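## Task

In the green crate, get the slip sheet (thin flat sheet) lying flat on the crate floor with the heat sink (finned metal block) standing on top of it, fins pointing up. The heat sink is too wide for grip50, so it needs grip85 or the cup. Afterwards release everything, hang every tool back in the stand slot it came from, and take the arm well away from the tools. A tool still locked on the arm counts as arm.

## Robot and tools

ROBOT. One six-joint arm (Doosan M1013) on a base, ending in a tool changer. A stand holds three tools: grip50 (two-finger, 50 mm max opening), grip85 (two-finger, 85 mm) and cup (suction). Only one tool can be on the arm at a time. Loose objects may get a short random shove now and then.

FRAMES. Scene frame: origin on the table top below the base, +z up, +y to the left when looking along +x. The state line reports the changer face center as end_effector_position (m) and end_effector_quat_wxyz, plus velocities (m/s, rad/s); the printout can be slightly off at long reach. The face's own z axis points out of the arm. Tool points, in mm in face axes: grip50 grip point (0, -25, 180); grip85 grip point (0, 0, 173) closed, 13 mm closer when fully open; cup rim center (0, 0, 175). Both grippers close along face x.

ROW (used by execute_actions and move): 14 numbers, each in [-1, 1]: dx, dy, dz, rx, ry, rz, lock, grip50_position, grip50_force_limit, grip50_speed, grip85_position, grip85_force_limit, grip85_speed, cup_suction. The first six are an OFFSET (not a pose) of the changer face target, in the face's own axes, counted from the face pose in the latest result that showed it (in a scene before any such result, or for later calls within one reply, from where the robot is when the action begins). 1.0 = 0.6 m or 180 degrees; rx, ry, rz form one rotation vector. All rows of one action share that same reference; they do not add up. All zeros therefore pulls the arm back to the reference pose, not a hold. Each control step the command is clipped to 70 mm and 16 degrees from the measured pose. lock: positive locks, negative unlocks, 0 keeps the last command (about 1 s to act). Gripper position: +1 fully open; grip50 pads touch near -0.65, grip85 near -0.8; -1 means close until blocked. force_limit: -1 about 20 N up to +1 about 185 N (grip50) or 235 N (grip85). speed: -1 about 20 mm/s to +1 about 150 mm/s. cup_suction above 0.01 is on, else off and vented; it persists between actions.

execute_actions: actions is an empty list (just returns state and pictures) or one item. Action: {"rows": [1 to 15 rows], "steps": 3 to 15}, 1/30 s per step, last row repeated if rows run out. Wait: {"steps": up to 300}, counted from the previous result including your reply time. Optional pictures: true/false. The last 3 steps of an action are held back and run while you reply. After an action the arm only reaches the last clipped pose, so check the result and send the remainder.

move: target is one row (same offset rules); speed in m/s, 0.002 to 0.5 (default 0.25), rotation up to twice that in rad/s. Straight path of 0.5 to 10 s; it does not avoid obstacles and can overshoot speed near full reach. Its result adds a move: line with the ending (done, off_target, moving, held, fault), limits (paced = clipped, held = some steps blocked) and distance to target.

wait: seconds 0 to 10, sends nothing new. zoom_image: camera (cam_head_left, cam_head_right, cam_high, cam_low, cam_wrist) and region [x0, y0, x1, y1] in pixels from the top-left, at most 504x504. read_manual: only licence texts. finished_scene: pass the current scene number; irreversible, and the scene is then judged.

RESULTS. tool_id (grip50, grip85, cup, none), plate_near, locked, unlocked, in_stand, unlock_refused. Tool readings show n/a until the tool is ready. object_status: 0 moving, 1 blocked while opening, 2 blocked while closing (a grip), 3 at target or pads met (thin items can also give 3). position_measured: grip50 opening is about (250 - value) x 0.202 mm; grip85 counts about 78 = 60 mm, 130 = 40 mm, 180 = 20 mm, 230 = pads meet. cup_suction_measured 1 means strong vacuum, near 0 means no seal; cup_part_present turns 1 at 0.50, back to 0 below 0.45. HELD marks steps that were not sent; pose unreachable means the clearance check altered the command. Hand target shows where the controller is heading. Joint torques are given for the six joints.

TOOL CHANGE. Bring the face flat onto the tool plate, centered within about 1 mm and aligned within about 1 degree, with face -y toward the fork's open side. When plate_near is 1, send lock +1 and wait for locked 1. The tool then boots: a gripper closes and reopens by itself, so never have an object between its fingers then. To remove from the stand, lift 10 to 30 mm (about 20), slide at least 110 mm out along face -y, then rise. Return by the exact reverse path; when in_stand is 1, hold still, lock -1, wait for unlocked 1. Unlocking is refused anywhere outside the stand. Slots are 180 mm apart; fork arms sit 40 to 70 mm either side along face x, front ends 45 mm toward the opening, tops 18 mm below the hung plate face.

GRIPPING. Send position -1 and keep it; confirm status 2. Changing position by 0.01 or more resets status; force and speed changes only apply with a new position. The cup needs its whole rim on a smooth flat area away from edges and holes; it pulls the part up to 12 mm inward. To release, set down, suction off, rise 15 mm.

AVOID. A contact force of 144 N or a joint torque at its limit (306, 306, 144, 40.5, 40.5, 40.5 N m, held load included) triggers a 10 s stop. The arm is stiff: aiming even slightly past a firm contact can fault, and faster moves hit harder. Do not drop, slam or knock anything, and never push items off the table. Avoid holding loads longer than needed; motors heat and can force a stop.

Each tool is called as a command line: name --argument value for each argument, lists and objects as JSON in quotes; but a table of rows of numbers goes row by row, as --pt "numbers of a row", without its own name.

## Session

execute_actions --actions '[]'

Scene clock: 0.00 s of 12600.00 s.
end_effector_position=(+0.6487, -0.0242, +0.5327) locked=0 unlocked=1 plate_near=0 in_stand=0 unlock_refused=0 tool_id=none grip50_position_measured=n/a grip50_object_status=n/a grip85_position_measured=n/a grip85_object_status=n/a cup_suction_measured=n/a cup_part_present=n/a end_effector_quat_wxyz=(-0.000, +0.718, +0.696, +0.005) end_effector_velocity=(+0.000, -0.000, +0.000) end_effector_angular_velocity=(-0.000, -0.001, -0.000)
Joint positions: [-0.055  0.168  1.619 -0.     1.353 -0.053]
Joint velocities: [ 0.    -0.    -0.001 -0.     0.     0.   ]
Joint torques (N m, as the joint torque sensors report them, + toward a larger angle): no reading
Hand target: +0.649, -0.024, +0.533; -0.000, +0.718, +0.696, +0.005

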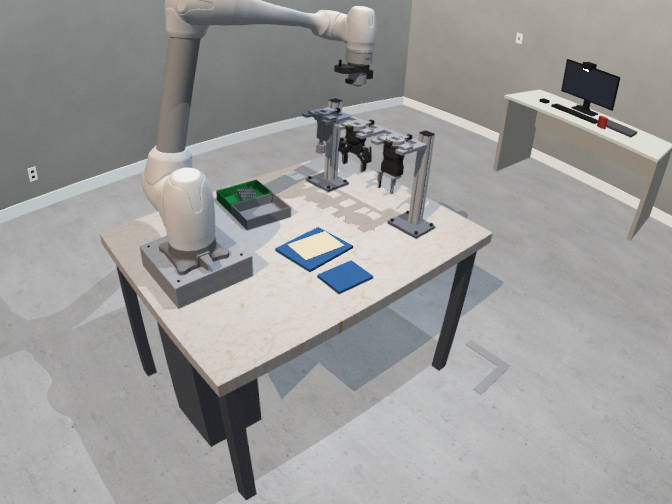

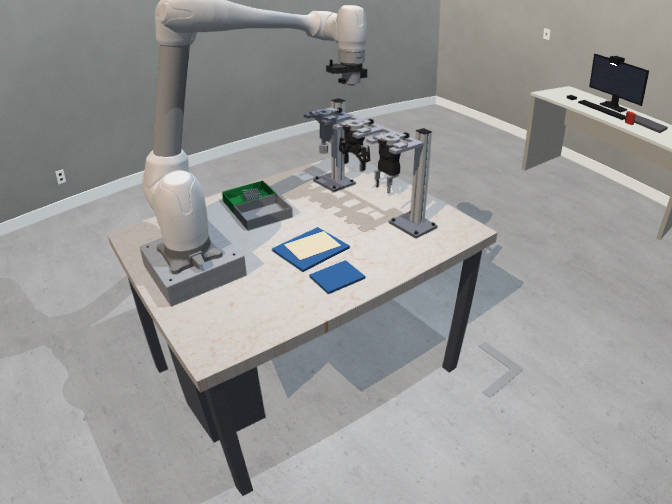

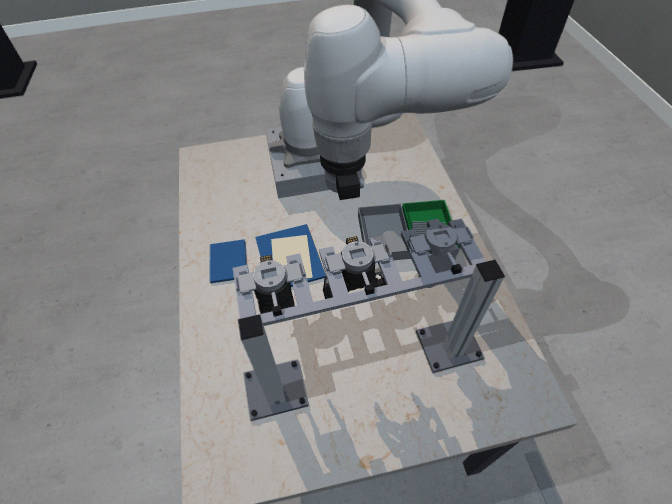

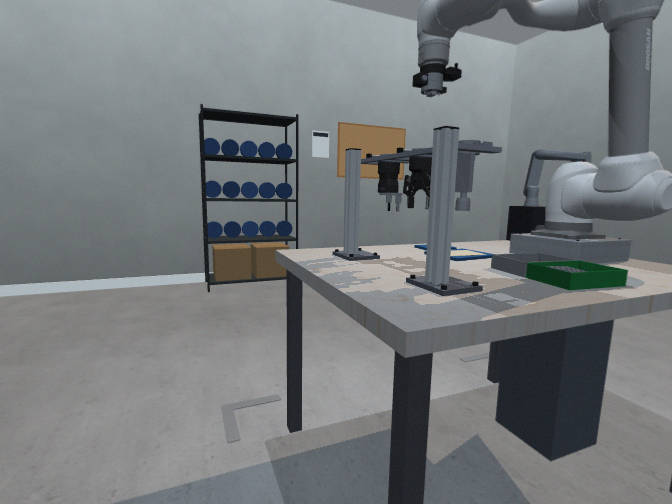

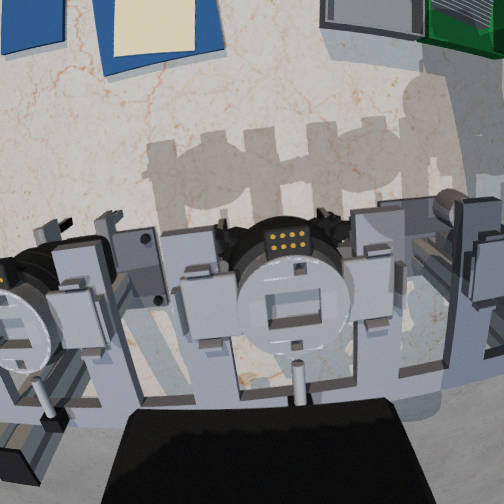

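zoom_image --camera "cam_wrist" --region '[150, 190, 450, 420]'

zoom_image --camera "cam_high" --region '[200, 180, 520, 340]'

zoom_image --camera "cam_head_left" --region '[200, 160, 400, 300]'

Region (150, 190, 450, 420) of cam_wrist's 504x504 image, scaled by 1.680, with more detail than that image has; it fills the top 386 rows of this view, and the rest is white.

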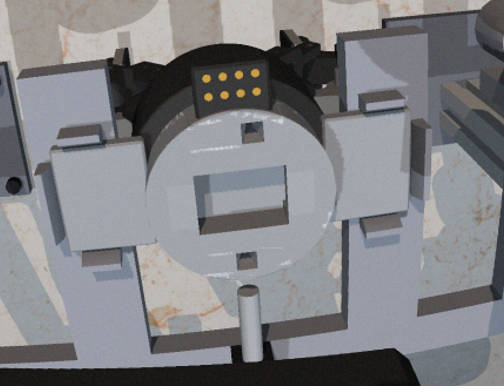

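Region (200, 180, 520, 340) of cam_high's 672x504 image, scaled by 1.575, with more detail than that image has.

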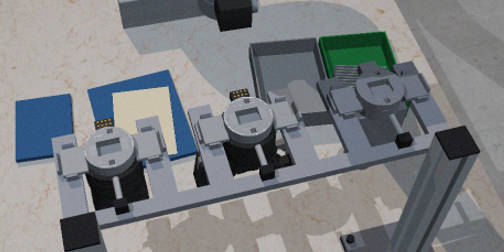

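Region (200, 160, 400, 300) of cam_head_left's 672x504 image, scaled by 2.520, with more detail than that image has; it fills the top 353 rows of this view, and the rest is white.

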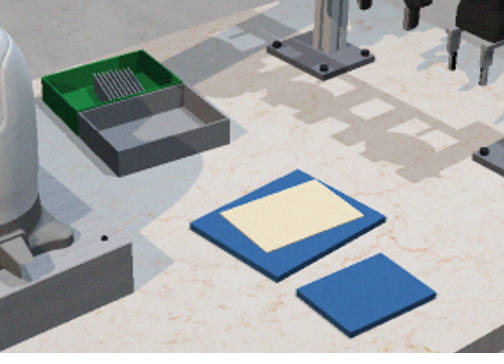

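move --target '[0.0488,0.0332,0.1215,0.0022,-0.0022,-0.0244,0,1,0,0,1,0,0,0]'

Scene clock: 1.77 s of 12600.00 s.
end_effector_position=(+0.6699, +0.0050, +0.4601) locked=0 unlocked=1 plate_near=0 in_stand=0 unlock_refused=0 tool_id=none grip50_position_measured=n/a grip50_object_status=n/a grip85_position_measured=n/a grip85_object_status=n/a cup_suction_measured=n/a cup_part_present=n/a end_effector_quat_wxyz=(-0.000, +0.691, +0.723, -0.000) end_effector_velocity=(-0.000, -0.000, -0.001) end_effector_angular_velocity=(-0.000, +0.002, +0.000)
Joint positions: [-0.007  0.234  1.673 -0.008  1.239 -0.08 ]
Joint velocities: [ 0.     0.001  0.002 -0.001 -0.    -0.   ]
Joint torques (N m, as the joint torque sensors report them, + toward a larger angle): [ -1.12 -70.35 -45.62   4.08  -0.87   0.07]
Hand target: +0.670, +0.005, +0.460; -0.000, +0.691, +0.723, -0.000
Off the commanded pose: 0.000 m, 0 deg.
Kept back: nothing.
move: done
camera_calibration (this result's frames):
cam_wrist: T_world_to_cam=[[0.000240298, 0.999356, 0.0358896, -0.0183094], [0.951002, -0.0113249, 0.308978, -0.72025], [0.309185, 0.0340569, -0.950392, 0.282935], [0, 0, 0, 1]] pos_world=[0.597484, 0.000504907, 0.492097]

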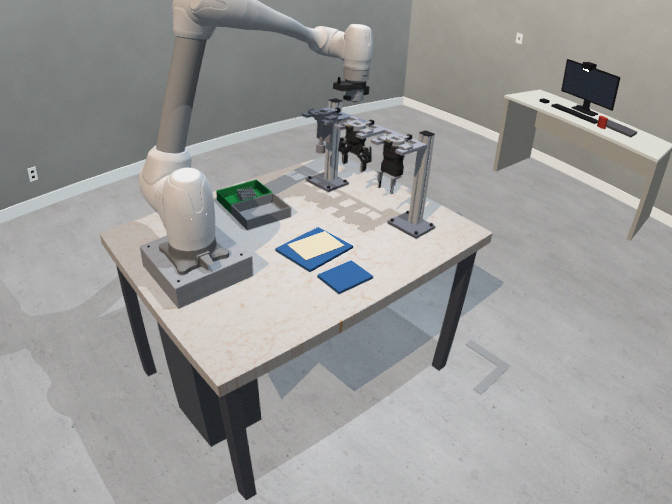

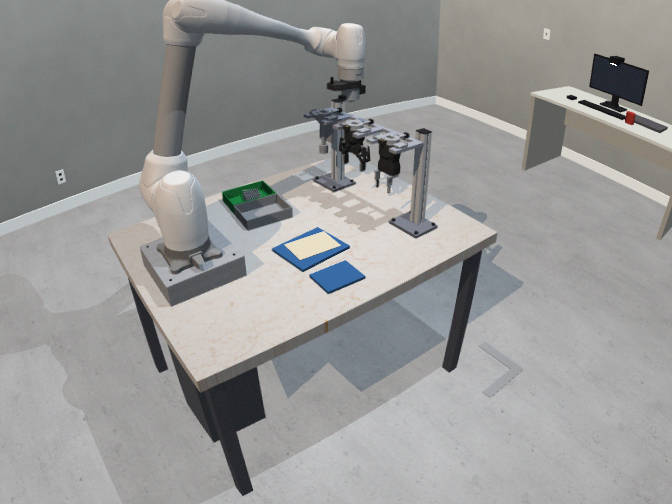

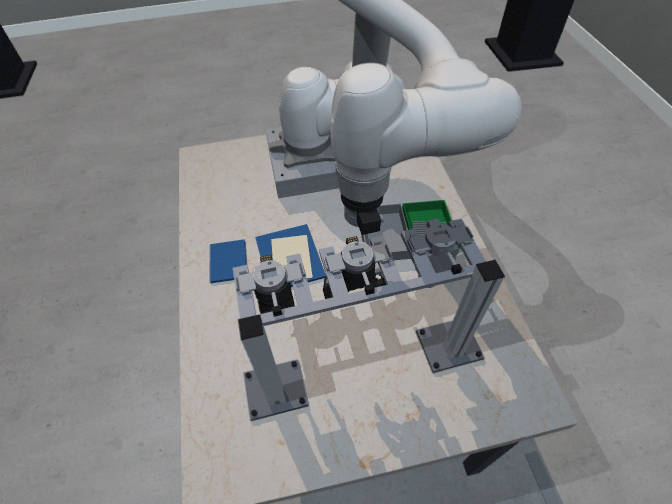

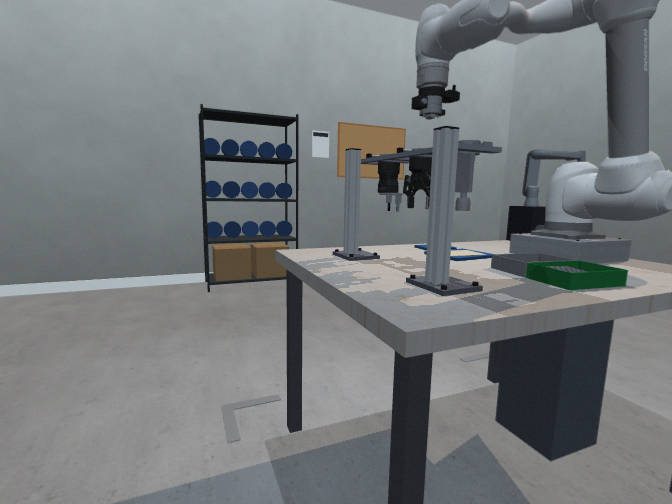

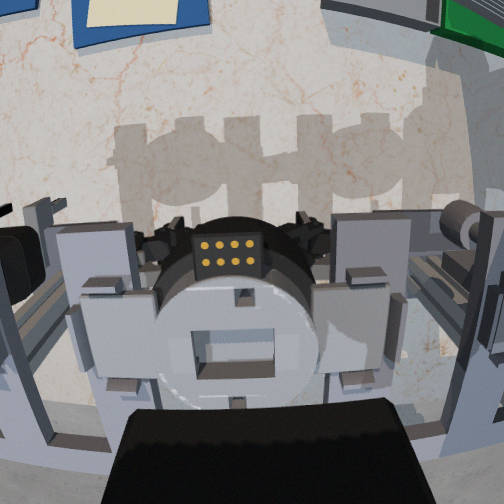

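zoom_image --camera "cam_wrist" --region '[50, 200, 430, 450]'

zoom_image --camera "cam_wrist" --region '[140, 220, 340, 420]'

Region (50, 200, 430, 450) of cam_wrist's 504x504 image, scaled by 1.326, with more detail than that image has; it fills the top 332 rows of this view, and the rest is white.

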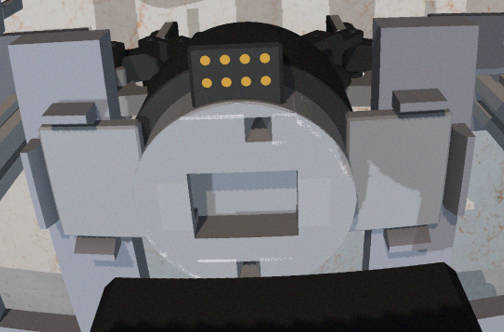

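Region (140, 220, 340, 420) of cam_wrist's 504x504 image, scaled by 2.520, with more detail than that image has.

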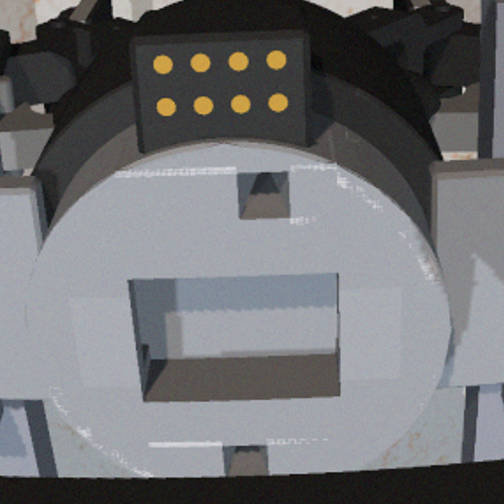

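move --target '[-0.01245,0.0172,0.1168,0,0,0.002,0,1,0,0,1,0,0,0]' --speed 0.15

zoom_image --camera "cam_wrist" --region '[100, 250, 420, 450]'

Scene clock: 3.73 s of 12600.00 s.
end_effector_position=(+0.6804, -0.0019, +0.3900) locked=0 unlocked=1 plate_near=0 in_stand=0 unlock_refused=0 tool_id=none grip50_position_measured=n/a grip50_object_status=n/a grip85_position_measured=n/a grip85_object_status=n/a cup_suction_measured=n/a cup_part_present=n/a end_effector_quat_wxyz=(-0.000, +0.693, +0.721, -0.000) end_effector_velocity=(-0.000, -0.000, -0.001) end_effector_angular_velocity=(-0.000, +0.000, +0.000)
Joint positions: [-0.018  0.293  1.731 -0.008  1.122 -0.083]
Joint velocities: [-0.     0.     0.001 -0.    -0.001 -0.   ]
Joint torques (N m, as the joint torque sensors report them, + toward a larger angle): [ -1.73 -72.21 -42.92   3.82  -0.41  -0.17]
Hand target: +0.680, -0.002, +0.390; -0.000, +0.693, +0.721, -0.000
Off the commanded pose: 0.000 m, 0 deg.
Kept back: nothing.
move: done
camera_calibration (this result's frames):
cam_wrist: T_world_to_cam=[[0.00644406, 0.999337, 0.0358264, -0.0130282], [0.950889, -0.0172113, 0.309055, -0.708641], [0.309466, 0.0320754, -0.950369, 0.213104], [0, 0, 0, 1]] pos_world=[0.607974, -0.00601246, 0.422003]

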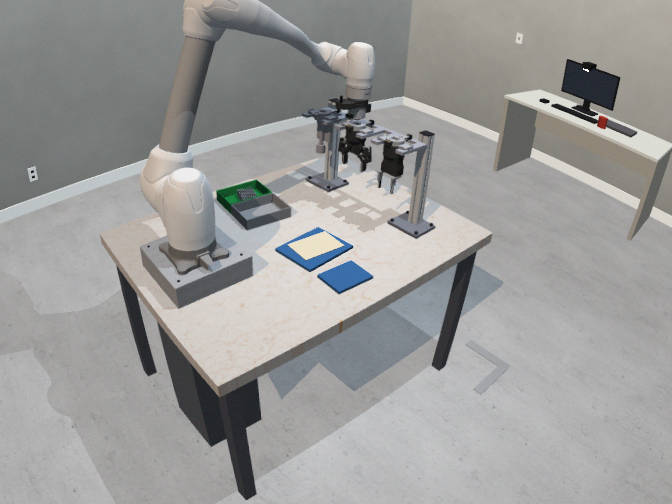

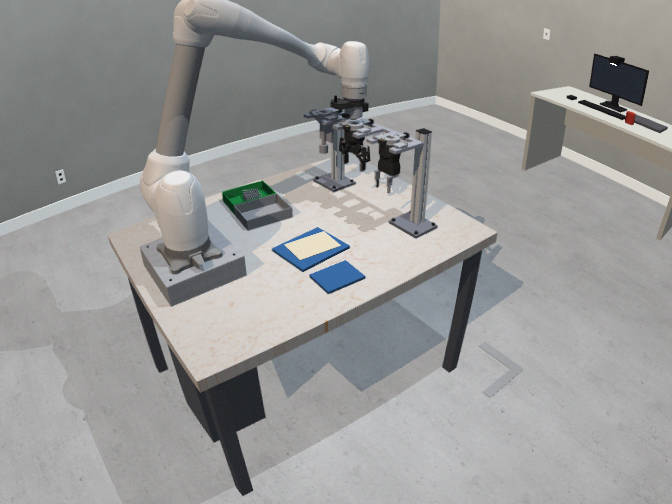

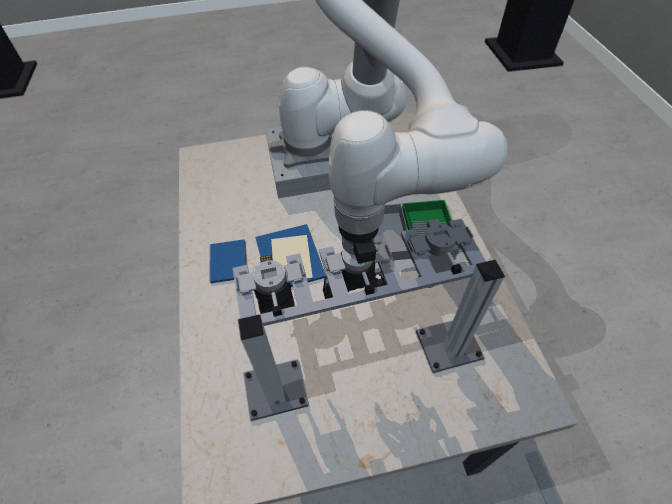

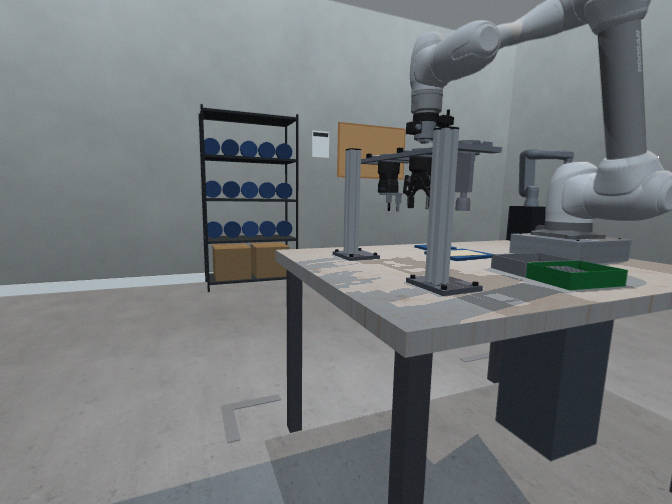

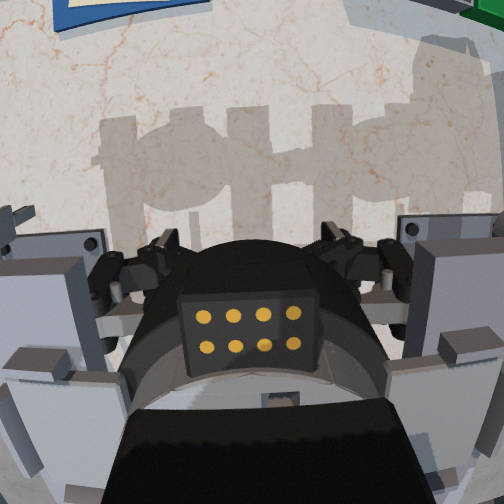

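Region (100, 250, 420, 450) of cam_wrist's 504x504 image, scaled by 1.575, with more detail than that image has; it fills the top 315 rows of this view, and the rest is white.

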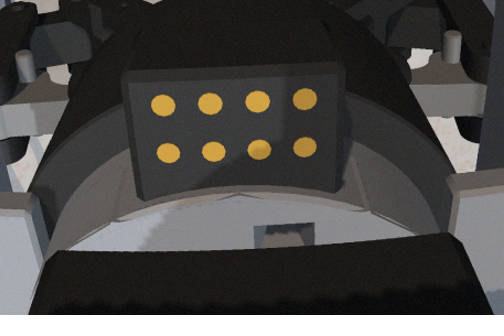

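move --target '[-0.0015,0.0045,0.0233,0,0,0,0,1,0,0,1,0,0,0]' --speed 0.05

zoom_image --camera "cam_wrist" --region '[100, 250, 420, 450]'

Scene clock: 5.17 s of 12600.00 s.
end_effector_position=(+0.6831, -0.0027, +0.3761) locked=0 unlocked=1 plate_near=0 in_stand=0 unlock_refused=0 tool_id=none grip50_position_measured=n/a grip50_object_status=n/a grip85_position_measured=n/a grip85_object_status=n/a cup_suction_measured=n/a cup_part_present=n/a end_effector_quat_wxyz=(-0.000, +0.693, +0.721, -0.000) end_effector_velocity=(+0.000, +0.000, +0.000) end_effector_angular_velocity=(+0.000, -0.001, +0.000)
Joint positions: [-0.019  0.307  1.74  -0.009  1.099 -0.084]
Joint velocities: [ 0.  0. -0.  0. -0. -0.]
Joint torques (N m, as the joint torque sensors report them, + toward a larger angle): [ -0.92 -75.23 -42.92   3.69  -0.44  -0.04]
Hand target: +0.683, -0.003, +0.376; -0.000, +0.693, +0.721, -0.000
Off the commanded pose: 0.000 m, 0 deg.
Kept back: nothing.
move: done
camera_calibration (this result's frames):
cam_wrist: T_world_to_cam=[[0.0064398, 0.999337, 0.0358355, -0.01176], [0.950881, -0.0172109, 0.309078, -0.706915], [0.30949, 0.0320849, -0.950361, 0.19899], [0, 0, 0, 1]] pos_world=[0.610682, -0.00679901, 0.408025]

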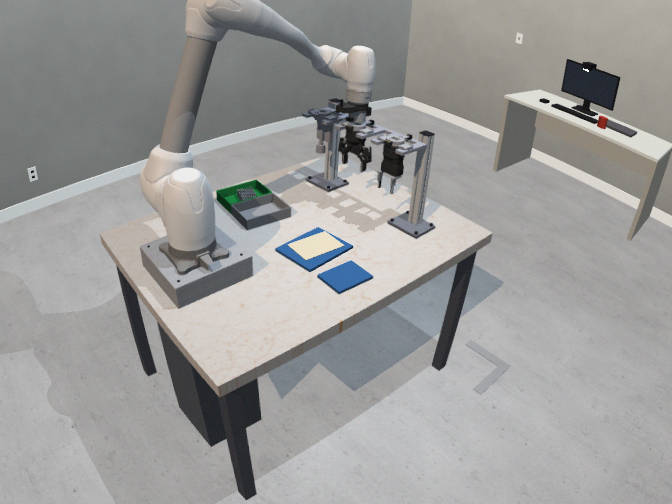

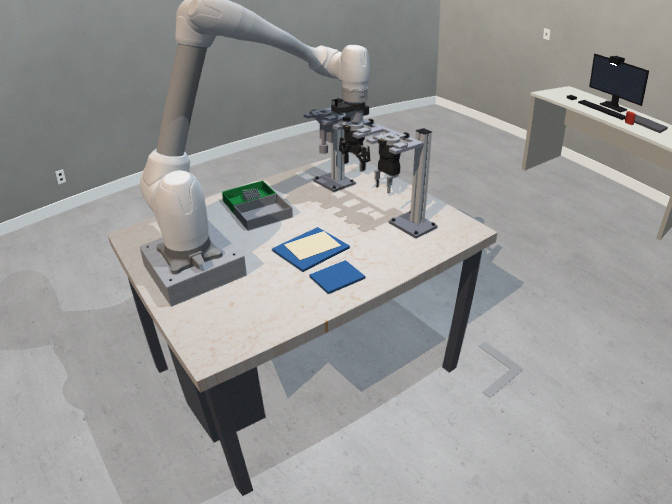

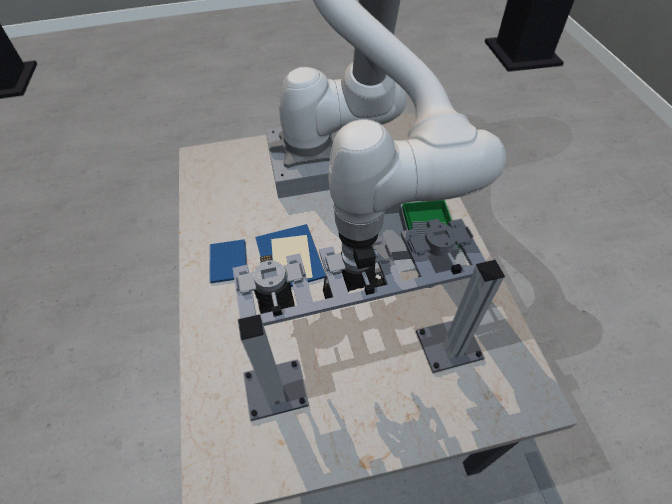

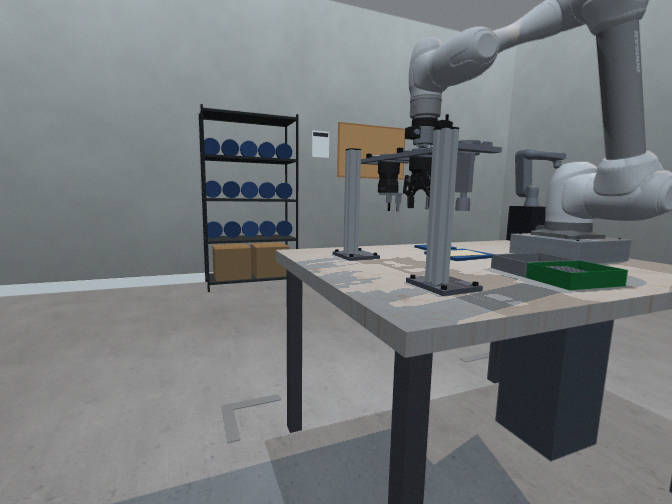

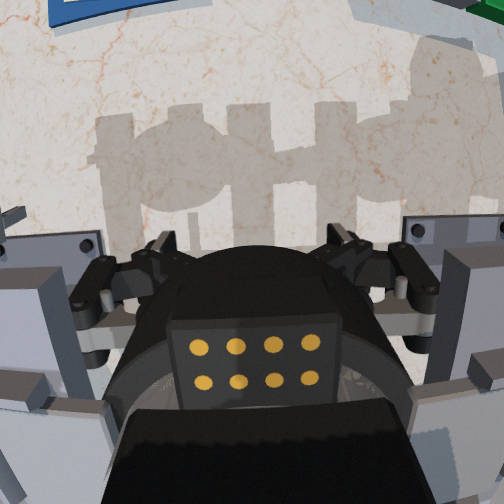

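Region (100, 250, 420, 450) of cam_wrist's 504x504 image, scaled by 1.575, with more detail than that image has; it fills the top 315 rows of this view, and the rest is white.

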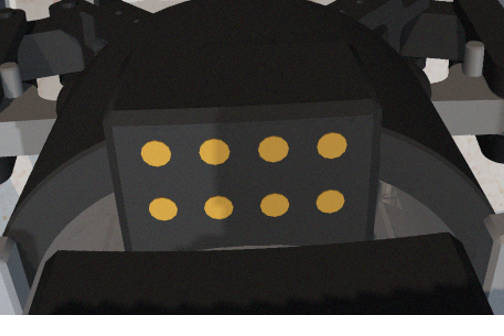

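execute_actions --actions '[{"rows":[[0,0.001,0,0,0,0,0,1,0,0,1,0,0,0],[0,0.002,0,0,0,0,0,1,0,0,1,0,0,0],[0,0.002,0.001,0,0,0,0,1,0,0,1,0,0,0],[0,0.002,0.002,0,0,0,0,1,0,0,1,0,0,0],[0,0.002,0.003,0,0,0,0,1,0,0,1,0,0,0],[0,0.002,0.004,0,0,0,0,1,0,0,1,0,0,0],[0,0.002,0.005,0,0,0,0,1,0,0,1,0,0,0],[0,0.002,0.006,0,0,0,0,1,0,0,1,0,0,0],[0,0.002,0.007,0,0,0,0,1,0,0,1,0,0,0],[0,0.002,0.008,0,0,0,0,1,0,0,1,0,0,0]],"steps":15}]'

execute_actions --actions '[]' --pictures false

Scene clock: 6.03 s of 12600.00 s.
end_effector_position=(+0.6843, -0.0027, +0.3714) locked=0 unlocked=1 plate_near=0 in_stand=0 unlock_refused=0 tool_id=none grip50_position_measured=n/a grip50_object_status=n/a grip85_position_measured=n/a grip85_object_status=n/a cup_suction_measured=n/a cup_part_present=n/a end_effector_quat_wxyz=(-0.000, +0.693, +0.721, -0.000) end_effector_velocity=(-0.000, -0.000, -0.003) end_effector_angular_velocity=(-0.001, -0.000, -0.001)
Joint positions: [-0.019  0.312  1.742 -0.009  1.091 -0.084]
Joint velocities: [-0.     0.002  0.004 -0.001 -0.006  0.001]
Joint torques (N m, as the joint torque sensors report them, + toward a larger angle): [ -1.29 -79.15 -43.35   3.98  -0.62   0.06]
Steps of this call (steps 1 to 14: nothing new was sent; steps 15 to 26: the first 12 steps of this action). Readings (end_effector_position | what the end effector reports):
15: (+0.6831, -0.0027, +0.3760) | locked=0 unlocked=1 plate_near=0 in_stand=0 unlock_refused=0 tool_id=none grip50_position_measured=n/a grip50_object_status=n/a grip85_position_measured=n/a grip85_object_status=n/a cup_suction_measured=n/a cup_part_present=n/a
16: (+0.6835, -0.0027, +0.3759) | locked=0 unlocked=1 plate_near=0 in_stand=0 unlock_refused=0 tool_id=none grip50_position_measured=n/a grip50_object_status=n/a grip85_position_measured=n/a grip85_object_status=n/a cup_suction_measured=n/a cup_part_present=n/a
18: (+0.6841, -0.0028, +0.3755) | locked=0 unlocked=1 plate_near=0 in_stand=0 unlock_refused=0 tool_id=none grip50_position_measured=n/a grip50_object_status=n/a grip85_position_measured=n/a grip85_object_status=n/a cup_suction_measured=n/a cup_part_present=n/a
22: (+0.6843, -0.0028, +0.3734) | locked=0 unlocked=1 plate_near=0 in_stand=0 unlock_refused=0 tool_id=none grip50_position_measured=n/a grip50_object_status=n/a grip85_position_measured=n/a grip85_object_status=n/a cup_suction_measured=n/a cup_part_present=n/a
26: the state above

Scene clock: 6.13 s of 12600.00 s.
end_effector_position=(+0.6843, -0.0027, +0.3713) locked=0 unlocked=1 plate_near=0 in_stand=0 unlock_refused=0 tool_id=none grip50_position_measured=n/a grip50_object_status=n/a grip85_position_measured=n/a grip85_object_status=n/a cup_suction_measured=n/a cup_part_present=n/a end_effector_quat_wxyz=(-0.000, +0.693, +0.721, -0.000) end_effector_velocity=(+0.000, +0.000, +0.000) end_effector_angular_velocity=(-0.001, -0.001, +0.000)
Joint positions: [-0.019  0.312  1.742 -0.009  1.091 -0.084]
Joint velocities: [ 0.     0.    -0.001 -0.001 -0.     0.   ]
Joint torques (N m, as the joint torque sensors report them, + toward a larger angle): [  0.34 -76.64 -42.47   3.8   -0.27  -0.1 ]
Hand target: +0.684, -0.003, +0.371; -0.000, +0.693, +0.721, -0.000
Off the commanded pose: 0.000 m, 0 deg.
Kept back: nothing.
Steps of this call (steps 1 to 3: the last 3 steps of your previous action). Readings (end_effector_position | what the end effector reports):
1: (+0.6843, -0.0027, +0.3713) | locked=0 unlocked=1 plate_near=0 in_stand=0 unlock_refused=0 tool_id=none grip50_position_measured=n/a grip50_object_status=n/a grip85_position_measured=n/a grip85_object_status=n/a cup_suction_measured=n/a cup_part_present=n/a
2: (+0.6843, -0.0027, +0.3713) | locked=0 unlocked=1 plate_near=0 in_stand=0 unlock_refused=0 tool_id=none grip50_position_measured=n/a grip50_object_status=n/a grip85_position_measured=n/a grip85_object_status=n/a cup_suction_measured=n/a cup_part_present=n/a
3: the state above

execute_actions --actions '[{"rows":[[0,0,0.0005,0,0,0,0,1,0,0,1,0,0,0],[0,0,0.001,0,0,0,0,1,0,0,1,0,0,0],[0,0,0.0015,0,0,0,0,1,0,0,1,0,0,0],[0,0,0.002,0,0,0,0,1,0,0,1,0,0,0],[0,0,0.0025,0,0,0,0,1,0,0,1,0,0,0],[0,0,0.003,0,0,0,0,1,0,0,1,0,0,0]],"steps":13}]'

Scene clock: 6.63 s of 12600.00 s.
end_effector_position=(+0.6843, -0.0027, +0.3695) locked=0 unlocked=1 plate_near=0 in_stand=0 unlock_refused=0 tool_id=none grip50_position_measured=n/a grip50_object_status=n/a grip85_position_measured=n/a grip85_object_status=n/a cup_suction_measured=n/a cup_part_present=n/a end_effector_quat_wxyz=(-0.000, +0.693, +0.721, -0.000) end_effector_velocity=(+0.001, +0.000, +0.001) end_effector_angular_velocity=(+0.001, -0.002, -0.000)
Joint positions: [-0.019  0.314  1.744 -0.009  1.088 -0.084]
Joint velocities: [ 0.    -0.    -0.001  0.001 -0.    -0.   ]
Joint torques (N m, as the joint torque sensors report them, + toward a larger angle): [ -1.46 -75.4  -42.42   3.5   -0.6   -0.15]
Steps of this call (steps 1 to 5: nothing new was sent; steps 6 to 15: the first 10 steps of this action). Readings (end_effector_position | what the end effector reports):
6: (+0.6843, -0.0027, +0.3712) | locked=0 unlocked=1 plate_near=0 in_stand=0 unlock_refused=0 tool_id=none grip50_position_measured=n/a grip50_object_status=n/a grip85_position_measured=n/a grip85_object_status=n/a cup_suction_measured=n/a cup_part_present=n/a
7: (+0.6843, -0.0027, +0.3711) | locked=0 unlocked=1 plate_near=0 in_stand=0 unlock_refused=0 tool_id=none grip50_position_measured=n/a grip50_object_status=n/a grip85_position_measured=n/a grip85_object_status=n/a cup_suction_measured=n/a cup_part_present=n/a
9: (+0.6843, -0.0027, +0.3705) | locked=0 unlocked=1 plate_near=0 in_stand=0 unlock_refused=0 tool_id=none grip50_position_measured=n/a grip50_object_status=n/a grip85_position_measured=n/a grip85_object_status=n/a cup_suction_measured=n/a cup_part_present=n/a
13: (+0.6843, -0.0027, +0.3695) | locked=0 unlocked=1 plate_near=0 in_stand=0 unlock_refused=0 tool_id=none grip50_position_measured=n/a grip50_object_status=n/a grip85_position_measured=n/a grip85_object_status=n/a cup_suction_measured=n/a cup_part_present=n/a
15: the state above

execute_actions --actions '[{"rows":[[0,0,0.0006,0,0,0,0,1,0,0,1,0,0,0],[0,0,0.0012,0,0,0,0,1,0,0,1,0,0,0],[0,0,0.0018,0,0,0,0,1,0,0,1,0,0,0],[0,0,0.0024,0,0,0,0,1,0,0,1,0,0,0],[0,0,0.003,0,0,0,0,1,0,0,1,0,0,0],[0,0,0.0036,0,0,0,0,1,0,0,1,0,0,0],[0,0,0.0042,0,0,0,0,1,0,0,1,0,0,0]],"steps":14}]'

Scene clock: 7.10 s of 12600.00 s.
end_effector_position=(+0.6843, -0.0027, +0.3670) locked=0 unlocked=1 plate_near=0 in_stand=0 unlock_refused=0 tool_id=none grip50_position_measured=n/a grip50_object_status=n/a grip85_position_measured=n/a grip85_object_status=n/a cup_suction_measured=n/a cup_part_present=n/a end_effector_quat_wxyz=(-0.000, +0.693, +0.721, -0.000) end_effector_velocity=(+0.000, +0.000, +0.000) end_effector_angular_velocity=(+0.000, -0.001, -0.000)
Joint positions: [-0.019  0.316  1.746 -0.009  1.084 -0.084]
Joint velocities: [ 0. -0. -0.  0. -0.  0.]
Joint torques (N m, as the joint torque sensors report them, + toward a larger angle): [ -1.47 -76.25 -42.37   3.77  -0.71  -0.19]
Off your previous action's commanded pose: 0.000 m, 0 deg at its last step (step 3 of this call).
Steps of this call (steps 1 to 3: the last 3 steps of your previous action; steps 4 to 14: the first 11 steps of this action). Readings (end_effector_position | what the end effector reports):
4: (+0.6843, -0.0027, +0.3694) | locked=0 unlocked=1 plate_near=0 in_stand=0 unlock_refused=0 tool_id=none grip50_position_measured=n/a grip50_object_status=n/a grip85_position_measured=n/a grip85_object_status=n/a cup_suction_measured=n/a cup_part_present=n/a
5: (+0.6843, -0.0027, +0.3692) | locked=0 unlocked=1 plate_near=0 in_stand=0 unlock_refused=0 tool_id=none grip50_position_measured=n/a grip50_object_status=n/a grip85_position_measured=n/a grip85_object_status=n/a cup_suction_measured=n/a cup_part_present=n/a
7: (+0.6843, -0.0027, +0.3685) | locked=0 unlocked=1 plate_near=0 in_stand=0 unlock_refused=0 tool_id=none grip50_position_measured=n/a grip50_object_status=n/a grip85_position_measured=n/a grip85_object_status=n/a cup_suction_measured=n/a cup_part_present=n/a
11: (+0.6843, -0.0027, +0.3672) | locked=0 unlocked=1 plate_near=0 in_stand=0 unlock_refused=0 tool_id=none grip50_position_measured=n/a grip50_object_status=n/a grip85_position_measured=n/a grip85_object_status=n/a cup_suction_measured=n/a cup_part_present=n/a
14: the state above

execute_actions --actions '[{"rows":[[0,0,0.0006,0,0,0,0,1,0,0,1,0,0,0],[0,0,0.0012,0,0,0,0,1,0,0,1,0,0,0],[0,0,0.0018,0,0,0,0,1,0,0,1,0,0,0],[0,0,0.0024,0,0,0,0,1,0,0,1,0,0,0],[0,0,0.003,0,0,0,0,1,0,0,1,0,0,0],[0,0,0.0036,0,0,0,0,1,0,0,1,0,0,0],[0,0,0.0042,0,0,0,0,1,0,0,1,0,0,0]],"steps":14}]'

Scene clock: 7.57 s of 12600.00 s.
end_effector_position=(+0.6843, -0.0026, +0.3645) locked=0 unlocked=1 plate_near=0 in_stand=1 unlock_refused=0 tool_id=none grip50_position_measured=n/a grip50_object_status=n/a grip85_position_measured=n/a grip85_object_status=n/a cup_suction_measured=n/a cup_part_present=n/a end_effector_quat_wxyz=(-0.000, +0.693, +0.721, -0.000) end_effector_velocity=(-0.001, +0.000, -0.001) end_effector_angular_velocity=(+0.000, +0.002, -0.000)
Joint positions: [-0.019  0.318  1.749 -0.009  1.079 -0.084]
Joint velocities: [-0.     0.     0.003  0.    -0.001 -0.   ]
Joint torques (N m, as the joint torque sensors report them, + toward a larger angle): [ -0.28 -77.2  -41.11   3.66  -0.01   0.08]
Off your previous action's commanded pose: 0.000 m, 0 deg at its last step (step 3 of this call).
Steps of this call (steps 1 to 3: the last 3 steps of your previous action; steps 4 to 14: the first 11 steps of this action). Readings (end_effector_position | what the end effector reports):
4: (+0.6843, -0.0027, +0.3669) | locked=0 unlocked=1 plate_near=0 in_stand=0 unlock_refused=0 tool_id=none grip50_position_measured=n/a grip50_object_status=n/a grip85_position_measured=n/a grip85_object_status=n/a cup_suction_measured=n/a cup_part_present=n/a
5: (+0.6843, -0.0027, +0.3667) | locked=0 unlocked=1 plate_near=0 in_stand=0 unlock_refused=0 tool_id=none grip50_position_measured=n/a grip50_object_status=n/a grip85_position_measured=n/a grip85_object_status=n/a cup_suction_measured=n/a cup_part_present=n/a
7: (+0.6843, -0.0027, +0.3660) | locked=0 unlocked=1 plate_near=0 in_stand=0 unlock_refused=0 tool_id=none grip50_position_measured=n/a grip50_object_status=n/a grip85_position_measured=n/a grip85_object_status=n/a cup_suction_measured=n/a cup_part_present=n/a
11: (+0.6843, -0.0026, +0.3647) | locked=0 unlocked=1 plate_near=0 in_stand=1 unlock_refused=0 tool_id=none grip50_position_measured=n/a grip50_object_status=n/a grip85_position_measured=n/a grip85_object_status=n/a cup_suction_measured=n/a cup_part_present=n/a
14: the state above

execute_actions --actions '[{"rows":[[0,0,0.0005,0,0,0,0,1,0,0,1,0,0,0],[0,0,0.001,0,0,0,0,1,0,0,1,0,0,0],[0,0,0.0015,0,0,0,0,1,0,0,1,0,0,0],[0,0,0.002,0,0,0,0,1,0,0,1,0,0,0],[0,0,0.0025,0,0,0,0,1,0,0,1,0,0,0],[0,0,0.003,0,0,0,0,1,0,0,1,0,0,0]],"steps":13}]'

Scene clock: 8.03 s of 12600.00 s.
end_effector_position=(+0.6843, -0.0026, +0.3627) locked=0 unlocked=1 plate_near=0 in_stand=1 unlock_refused=0 tool_id=none grip50_position_measured=n/a grip50_object_status=n/a grip85_position_measured=n/a grip85_object_status=n/a cup_suction_measured=n/a cup_part_present=n/a end_effector_quat_wxyz=(-0.000, +0.693, +0.721, -0.000) end_effector_velocity=(+0.000, -0.000, +0.000) end_effector_angular_velocity=(-0.000, -0.001, +0.000)
Joint positions: [-0.019  0.319  1.75  -0.009  1.076 -0.084]
Joint velocities: [-0.  0. -0. -0. -0. -0.]
Joint torques (N m, as the joint torque sensors report them, + toward a larger angle): [ -0.58 -76.76 -41.42   3.72  -0.52  -0.23]
Off your previous action's commanded pose: 0.000 m, 0 deg at its last step (step 3 of this call).
Steps of this call (steps 1 to 3: the last 3 steps of your previous action; step 4: nothing new was sent; steps 5 to 14: the first 10 steps of this action). Readings (end_effector_position | what the end effector reports):
5: (+0.6843, -0.0026, +0.3644) | locked=0 unlocked=1 plate_near=0 in_stand=1 unlock_refused=0 tool_id=none grip50_position_measured=n/a grip50_object_status=n/a grip85_position_measured=n/a grip85_object_status=n/a cup_suction_measured=n/a cup_part_present=n/a
6: (+0.6843, -0.0026, +0.3643) | locked=0 unlocked=1 plate_near=0 in_stand=1 unlock_refused=0 tool_id=none grip50_position_measured=n/a grip50_object_status=n/a grip85_position_measured=n/a grip85_object_status=n/a cup_suction_measured=n/a cup_part_present=n/a
8: (+0.6843, -0.0026, +0.3637) | locked=0 unlocked=1 plate_near=0 in_stand=1 unlock_refused=0 tool_id=none grip50_position_measured=n/a grip50_object_status=n/a grip85_position_measured=n/a grip85_object_status=n/a cup_suction_measured=n/a cup_part_present=n/a
12: (+0.6843, -0.0026, +0.3627) | locked=0 unlocked=1 plate_near=0 in_stand=1 unlock_refused=0 tool_id=none grip50_position_measured=n/a grip50_object_status=n/a grip85_position_measured=n/a grip85_object_status=n/a cup_suction_measured=n/a cup_part_present=n/a
14: the state above

execute_actions --actions '[{"rows":[[0,0,0.0004,0,0,0,0,1,0,0,1,0,0,0],[0,0,0.0008,0,0,0,0,1,0,0,1,0,0,0],[0,0,0.0012,0,0,0,0,1,0,0,1,0,0,0],[0,0,0.0016,0,0,0,0,1,0,0,1,0,0,0],[0,0,0.002,0,0,0,0,1,0,0,1,0,0,0]],"steps":11}]'

Scene clock: 8.40 s of 12600.00 s.
end_effector_position=(+0.6844, -0.0026, +0.3616) locked=0 unlocked=1 plate_near=1 in_stand=1 unlock_refused=0 tool_id=none grip50_position_measured=n/a grip50_object_status=n/a grip85_position_measured=n/a grip85_object_status=n/a cup_suction_measured=n/a cup_part_present=n/a end_effector_quat_wxyz=(-0.000, +0.693, +0.721, -0.000) end_effector_velocity=(-0.001, +0.000, -0.001) end_effector_angular_velocity=(-0.000, +0.003, +0.000)
Joint positions: [-0.019  0.32   1.751 -0.009  1.074 -0.084]
Joint velocities: [ 0.     0.     0.003 -0.    -0.    -0.   ]
Joint torques (N m, as the joint torque sensors report them, + toward a larger angle): [  2.74 -72.05 -32.87   4.     2.    -0.15]
Off your previous action's commanded pose: 0.000 m, 0 deg at its last step (step 3 of this call).
Steps of this call (steps 1 to 3: the last 3 steps of your previous action; steps 4 to 11: the first 8 steps of this action). Readings (end_effector_position | what the end effector reports):
4: (+0.6843, -0.0026, +0.3627) | locked=0 unlocked=1 plate_near=0 in_stand=1 unlock_refused=0 tool_id=none grip50_position_measured=n/a grip50_object_status=n/a grip85_position_measured=n/a grip85_object_status=n/a cup_suction_measured=n/a cup_part_present=n/a
5: (+0.6843, -0.0026, +0.3625) | locked=0 unlocked=1 plate_near=0 in_stand=1 unlock_refused=0 tool_id=none grip50_position_measured=n/a grip50_object_status=n/a grip85_position_measured=n/a grip85_object_status=n/a cup_suction_measured=n/a cup_part_present=n/a
7: (+0.6843, -0.0026, +0.3621) | locked=0 unlocked=1 plate_near=1 in_stand=1 unlock_refused=0 tool_id=none grip50_position_measured=n/a grip50_object_status=n/a grip85_position_measured=n/a grip85_object_status=n/a cup_suction_measured=n/a cup_part_present=n/a
11: the state above

Plate near. Lock.

execute_actions --actions '[{"rows":[[0,0,0,0,0,0,1,1,0,0,1,0,0,0]],"steps":15}]'

execute_actions --actions '[{"steps":22}]'

Scene clock: 8.90 s of 12600.00 s.
end_effector_position=(+0.6844, -0.0026, +0.3616) locked=0 unlocked=0 plate_near=1 in_stand=1 unlock_refused=0 tool_id=none grip50_position_measured=n/a grip50_object_status=n/a grip85_position_measured=n/a grip85_object_status=n/a cup_suction_measured=n/a cup_part_present=n/a end_effector_quat_wxyz=(-0.000, +0.693, +0.721, -0.000) end_effector_velocity=(-0.000, -0.000, -0.000) end_effector_angular_velocity=(-0.000, -0.000, -0.000)
Joint positions: [-0.019  0.32   1.751 -0.009  1.074 -0.084]
Joint velocities: [-0. -0.  0. -0. -0.  0.]
Joint torques (N m, as the joint torque sensors report them, + toward a larger angle): [  1.28 -71.41 -31.38   4.11   2.83  -0.19]
Off your previous action's commanded pose: 0.000 m, 0 deg at its last step (step 3 of this call).
Steps of this call (steps 1 to 3: the last 3 steps of your previous action; steps 4 to 15: the first 12 steps of this action). Readings (end_effector_position | what the end effector reports):
4: (+0.6844, -0.0026, +0.3616) | locked=0 unlocked=0 plate_near=1 in_stand=1 unlock_refused=0 tool_id=none grip50_position_measured=n/a grip50_object_status=n/a grip85_position_measured=n/a grip85_object_status=n/a cup_suction_measured=n/a cup_part_present=n/a
5: (+0.6844, -0.0026, +0.3616) | locked=0 unlocked=0 plate_near=1 in_stand=1 unlock_refused=0 tool_id=none grip50_position_measured=n/a grip50_object_status=n/a grip85_position_measured=n/a grip85_object_status=n/a cup_suction_measured=n/a cup_part_present=n/a
7: (+0.6844, -0.0026, +0.3616) | locked=0 unlocked=0 plate_near=1 in_stand=1 unlock_refused=0 tool_id=none grip50_position_measured=n/a grip50_object_status=n/a grip85_position_measured=n/a grip85_object_status=n/a cup_suction_measured=n/a cup_part_present=n/a
11: (+0.6844, -0.0026, +0.3616) | locked=0 unlocked=0 plate_near=1 in_stand=1 unlock_refused=0 tool_id=none grip50_position_measured=n/a grip50_object_status=n/a grip85_position_measured=n/a grip85_object_status=n/a cup_suction_measured=n/a cup_part_present=n/a
15: the state above

Scene clock: 9.63 s of 12600.00 s.
end_effector_position=(+0.6844, -0.0026, +0.3616) locked=1 unlocked=0 plate_near=1 in_stand=1 unlock_refused=0 tool_id=grip85 grip50_position_measured=n/a grip50_object_status=n/a grip85_position_measured=n/a grip85_object_status=n/a cup_suction_measured=n/a cup_part_present=n/a end_effector_quat_wxyz=(-0.000, +0.693, +0.721, +0.000) end_effector_velocity=(-0.000, -0.000, +0.000) end_effector_angular_velocity=(-0.001, +0.000, +0.000)
Joint positions: [-0.019  0.32   1.751 -0.009  1.074 -0.084]
Joint velocities: [ 0.    -0.    -0.    -0.001  0.001  0.   ]
Joint torques (N m, as the joint torque sensors report them, + toward a larger angle): [ -1.51 -90.47 -34.59   3.45   6.32  -0.14]
Hand target: +0.684, -0.003, +0.362; -0.000, +0.693, +0.721, -0.000
Off the commanded pose: 0.000 m, 0 deg.
Kept back: nothing.
Steps of this call (steps 1 to 3: the last 3 steps of your previous action; steps 4 to 22: nothing new was sent). Readings (end_effector_position | what the end effector reports):
1: (+0.6844, -0.0026, +0.3616) | locked=0 unlocked=0 plate_near=1 in_stand=1 unlock_refused=0 tool_id=none grip50_position_measured=n/a grip50_object_status=n/a grip85_position_measured=n/a grip85_object_status=n/a cup_suction_measured=n/a cup_part_present=n/a
2: (+0.6844, -0.0026, +0.3616) | locked=0 unlocked=0 plate_near=1 in_stand=1 unlock_refused=0 tool_id=none grip50_position_measured=n/a grip50_object_status=n/a grip85_position_measured=n/a grip85_object_status=n/a cup_suction_measured=n/a cup_part_present=n/a
4: (+0.6844, -0.0026, +0.3616) | locked=0 unlocked=0 plate_near=1 in_stand=1 unlock_refused=0 tool_id=none grip50_position_measured=n/a grip50_object_status=n/a grip85_position_measured=n/a grip85_object_status=n/a cup_suction_measured=n/a cup_part_present=n/a
8: (+0.6844, -0.0026, +0.3615) | locked=0 unlocked=0 plate_near=1 in_stand=1 unlock_refused=0 tool_id=none grip50_position_measured=n/a grip50_object_status=n/a grip85_position_measured=n/a grip85_object_status=n/a cup_suction_measured=n/a cup_part_present=n/a
22: the state above


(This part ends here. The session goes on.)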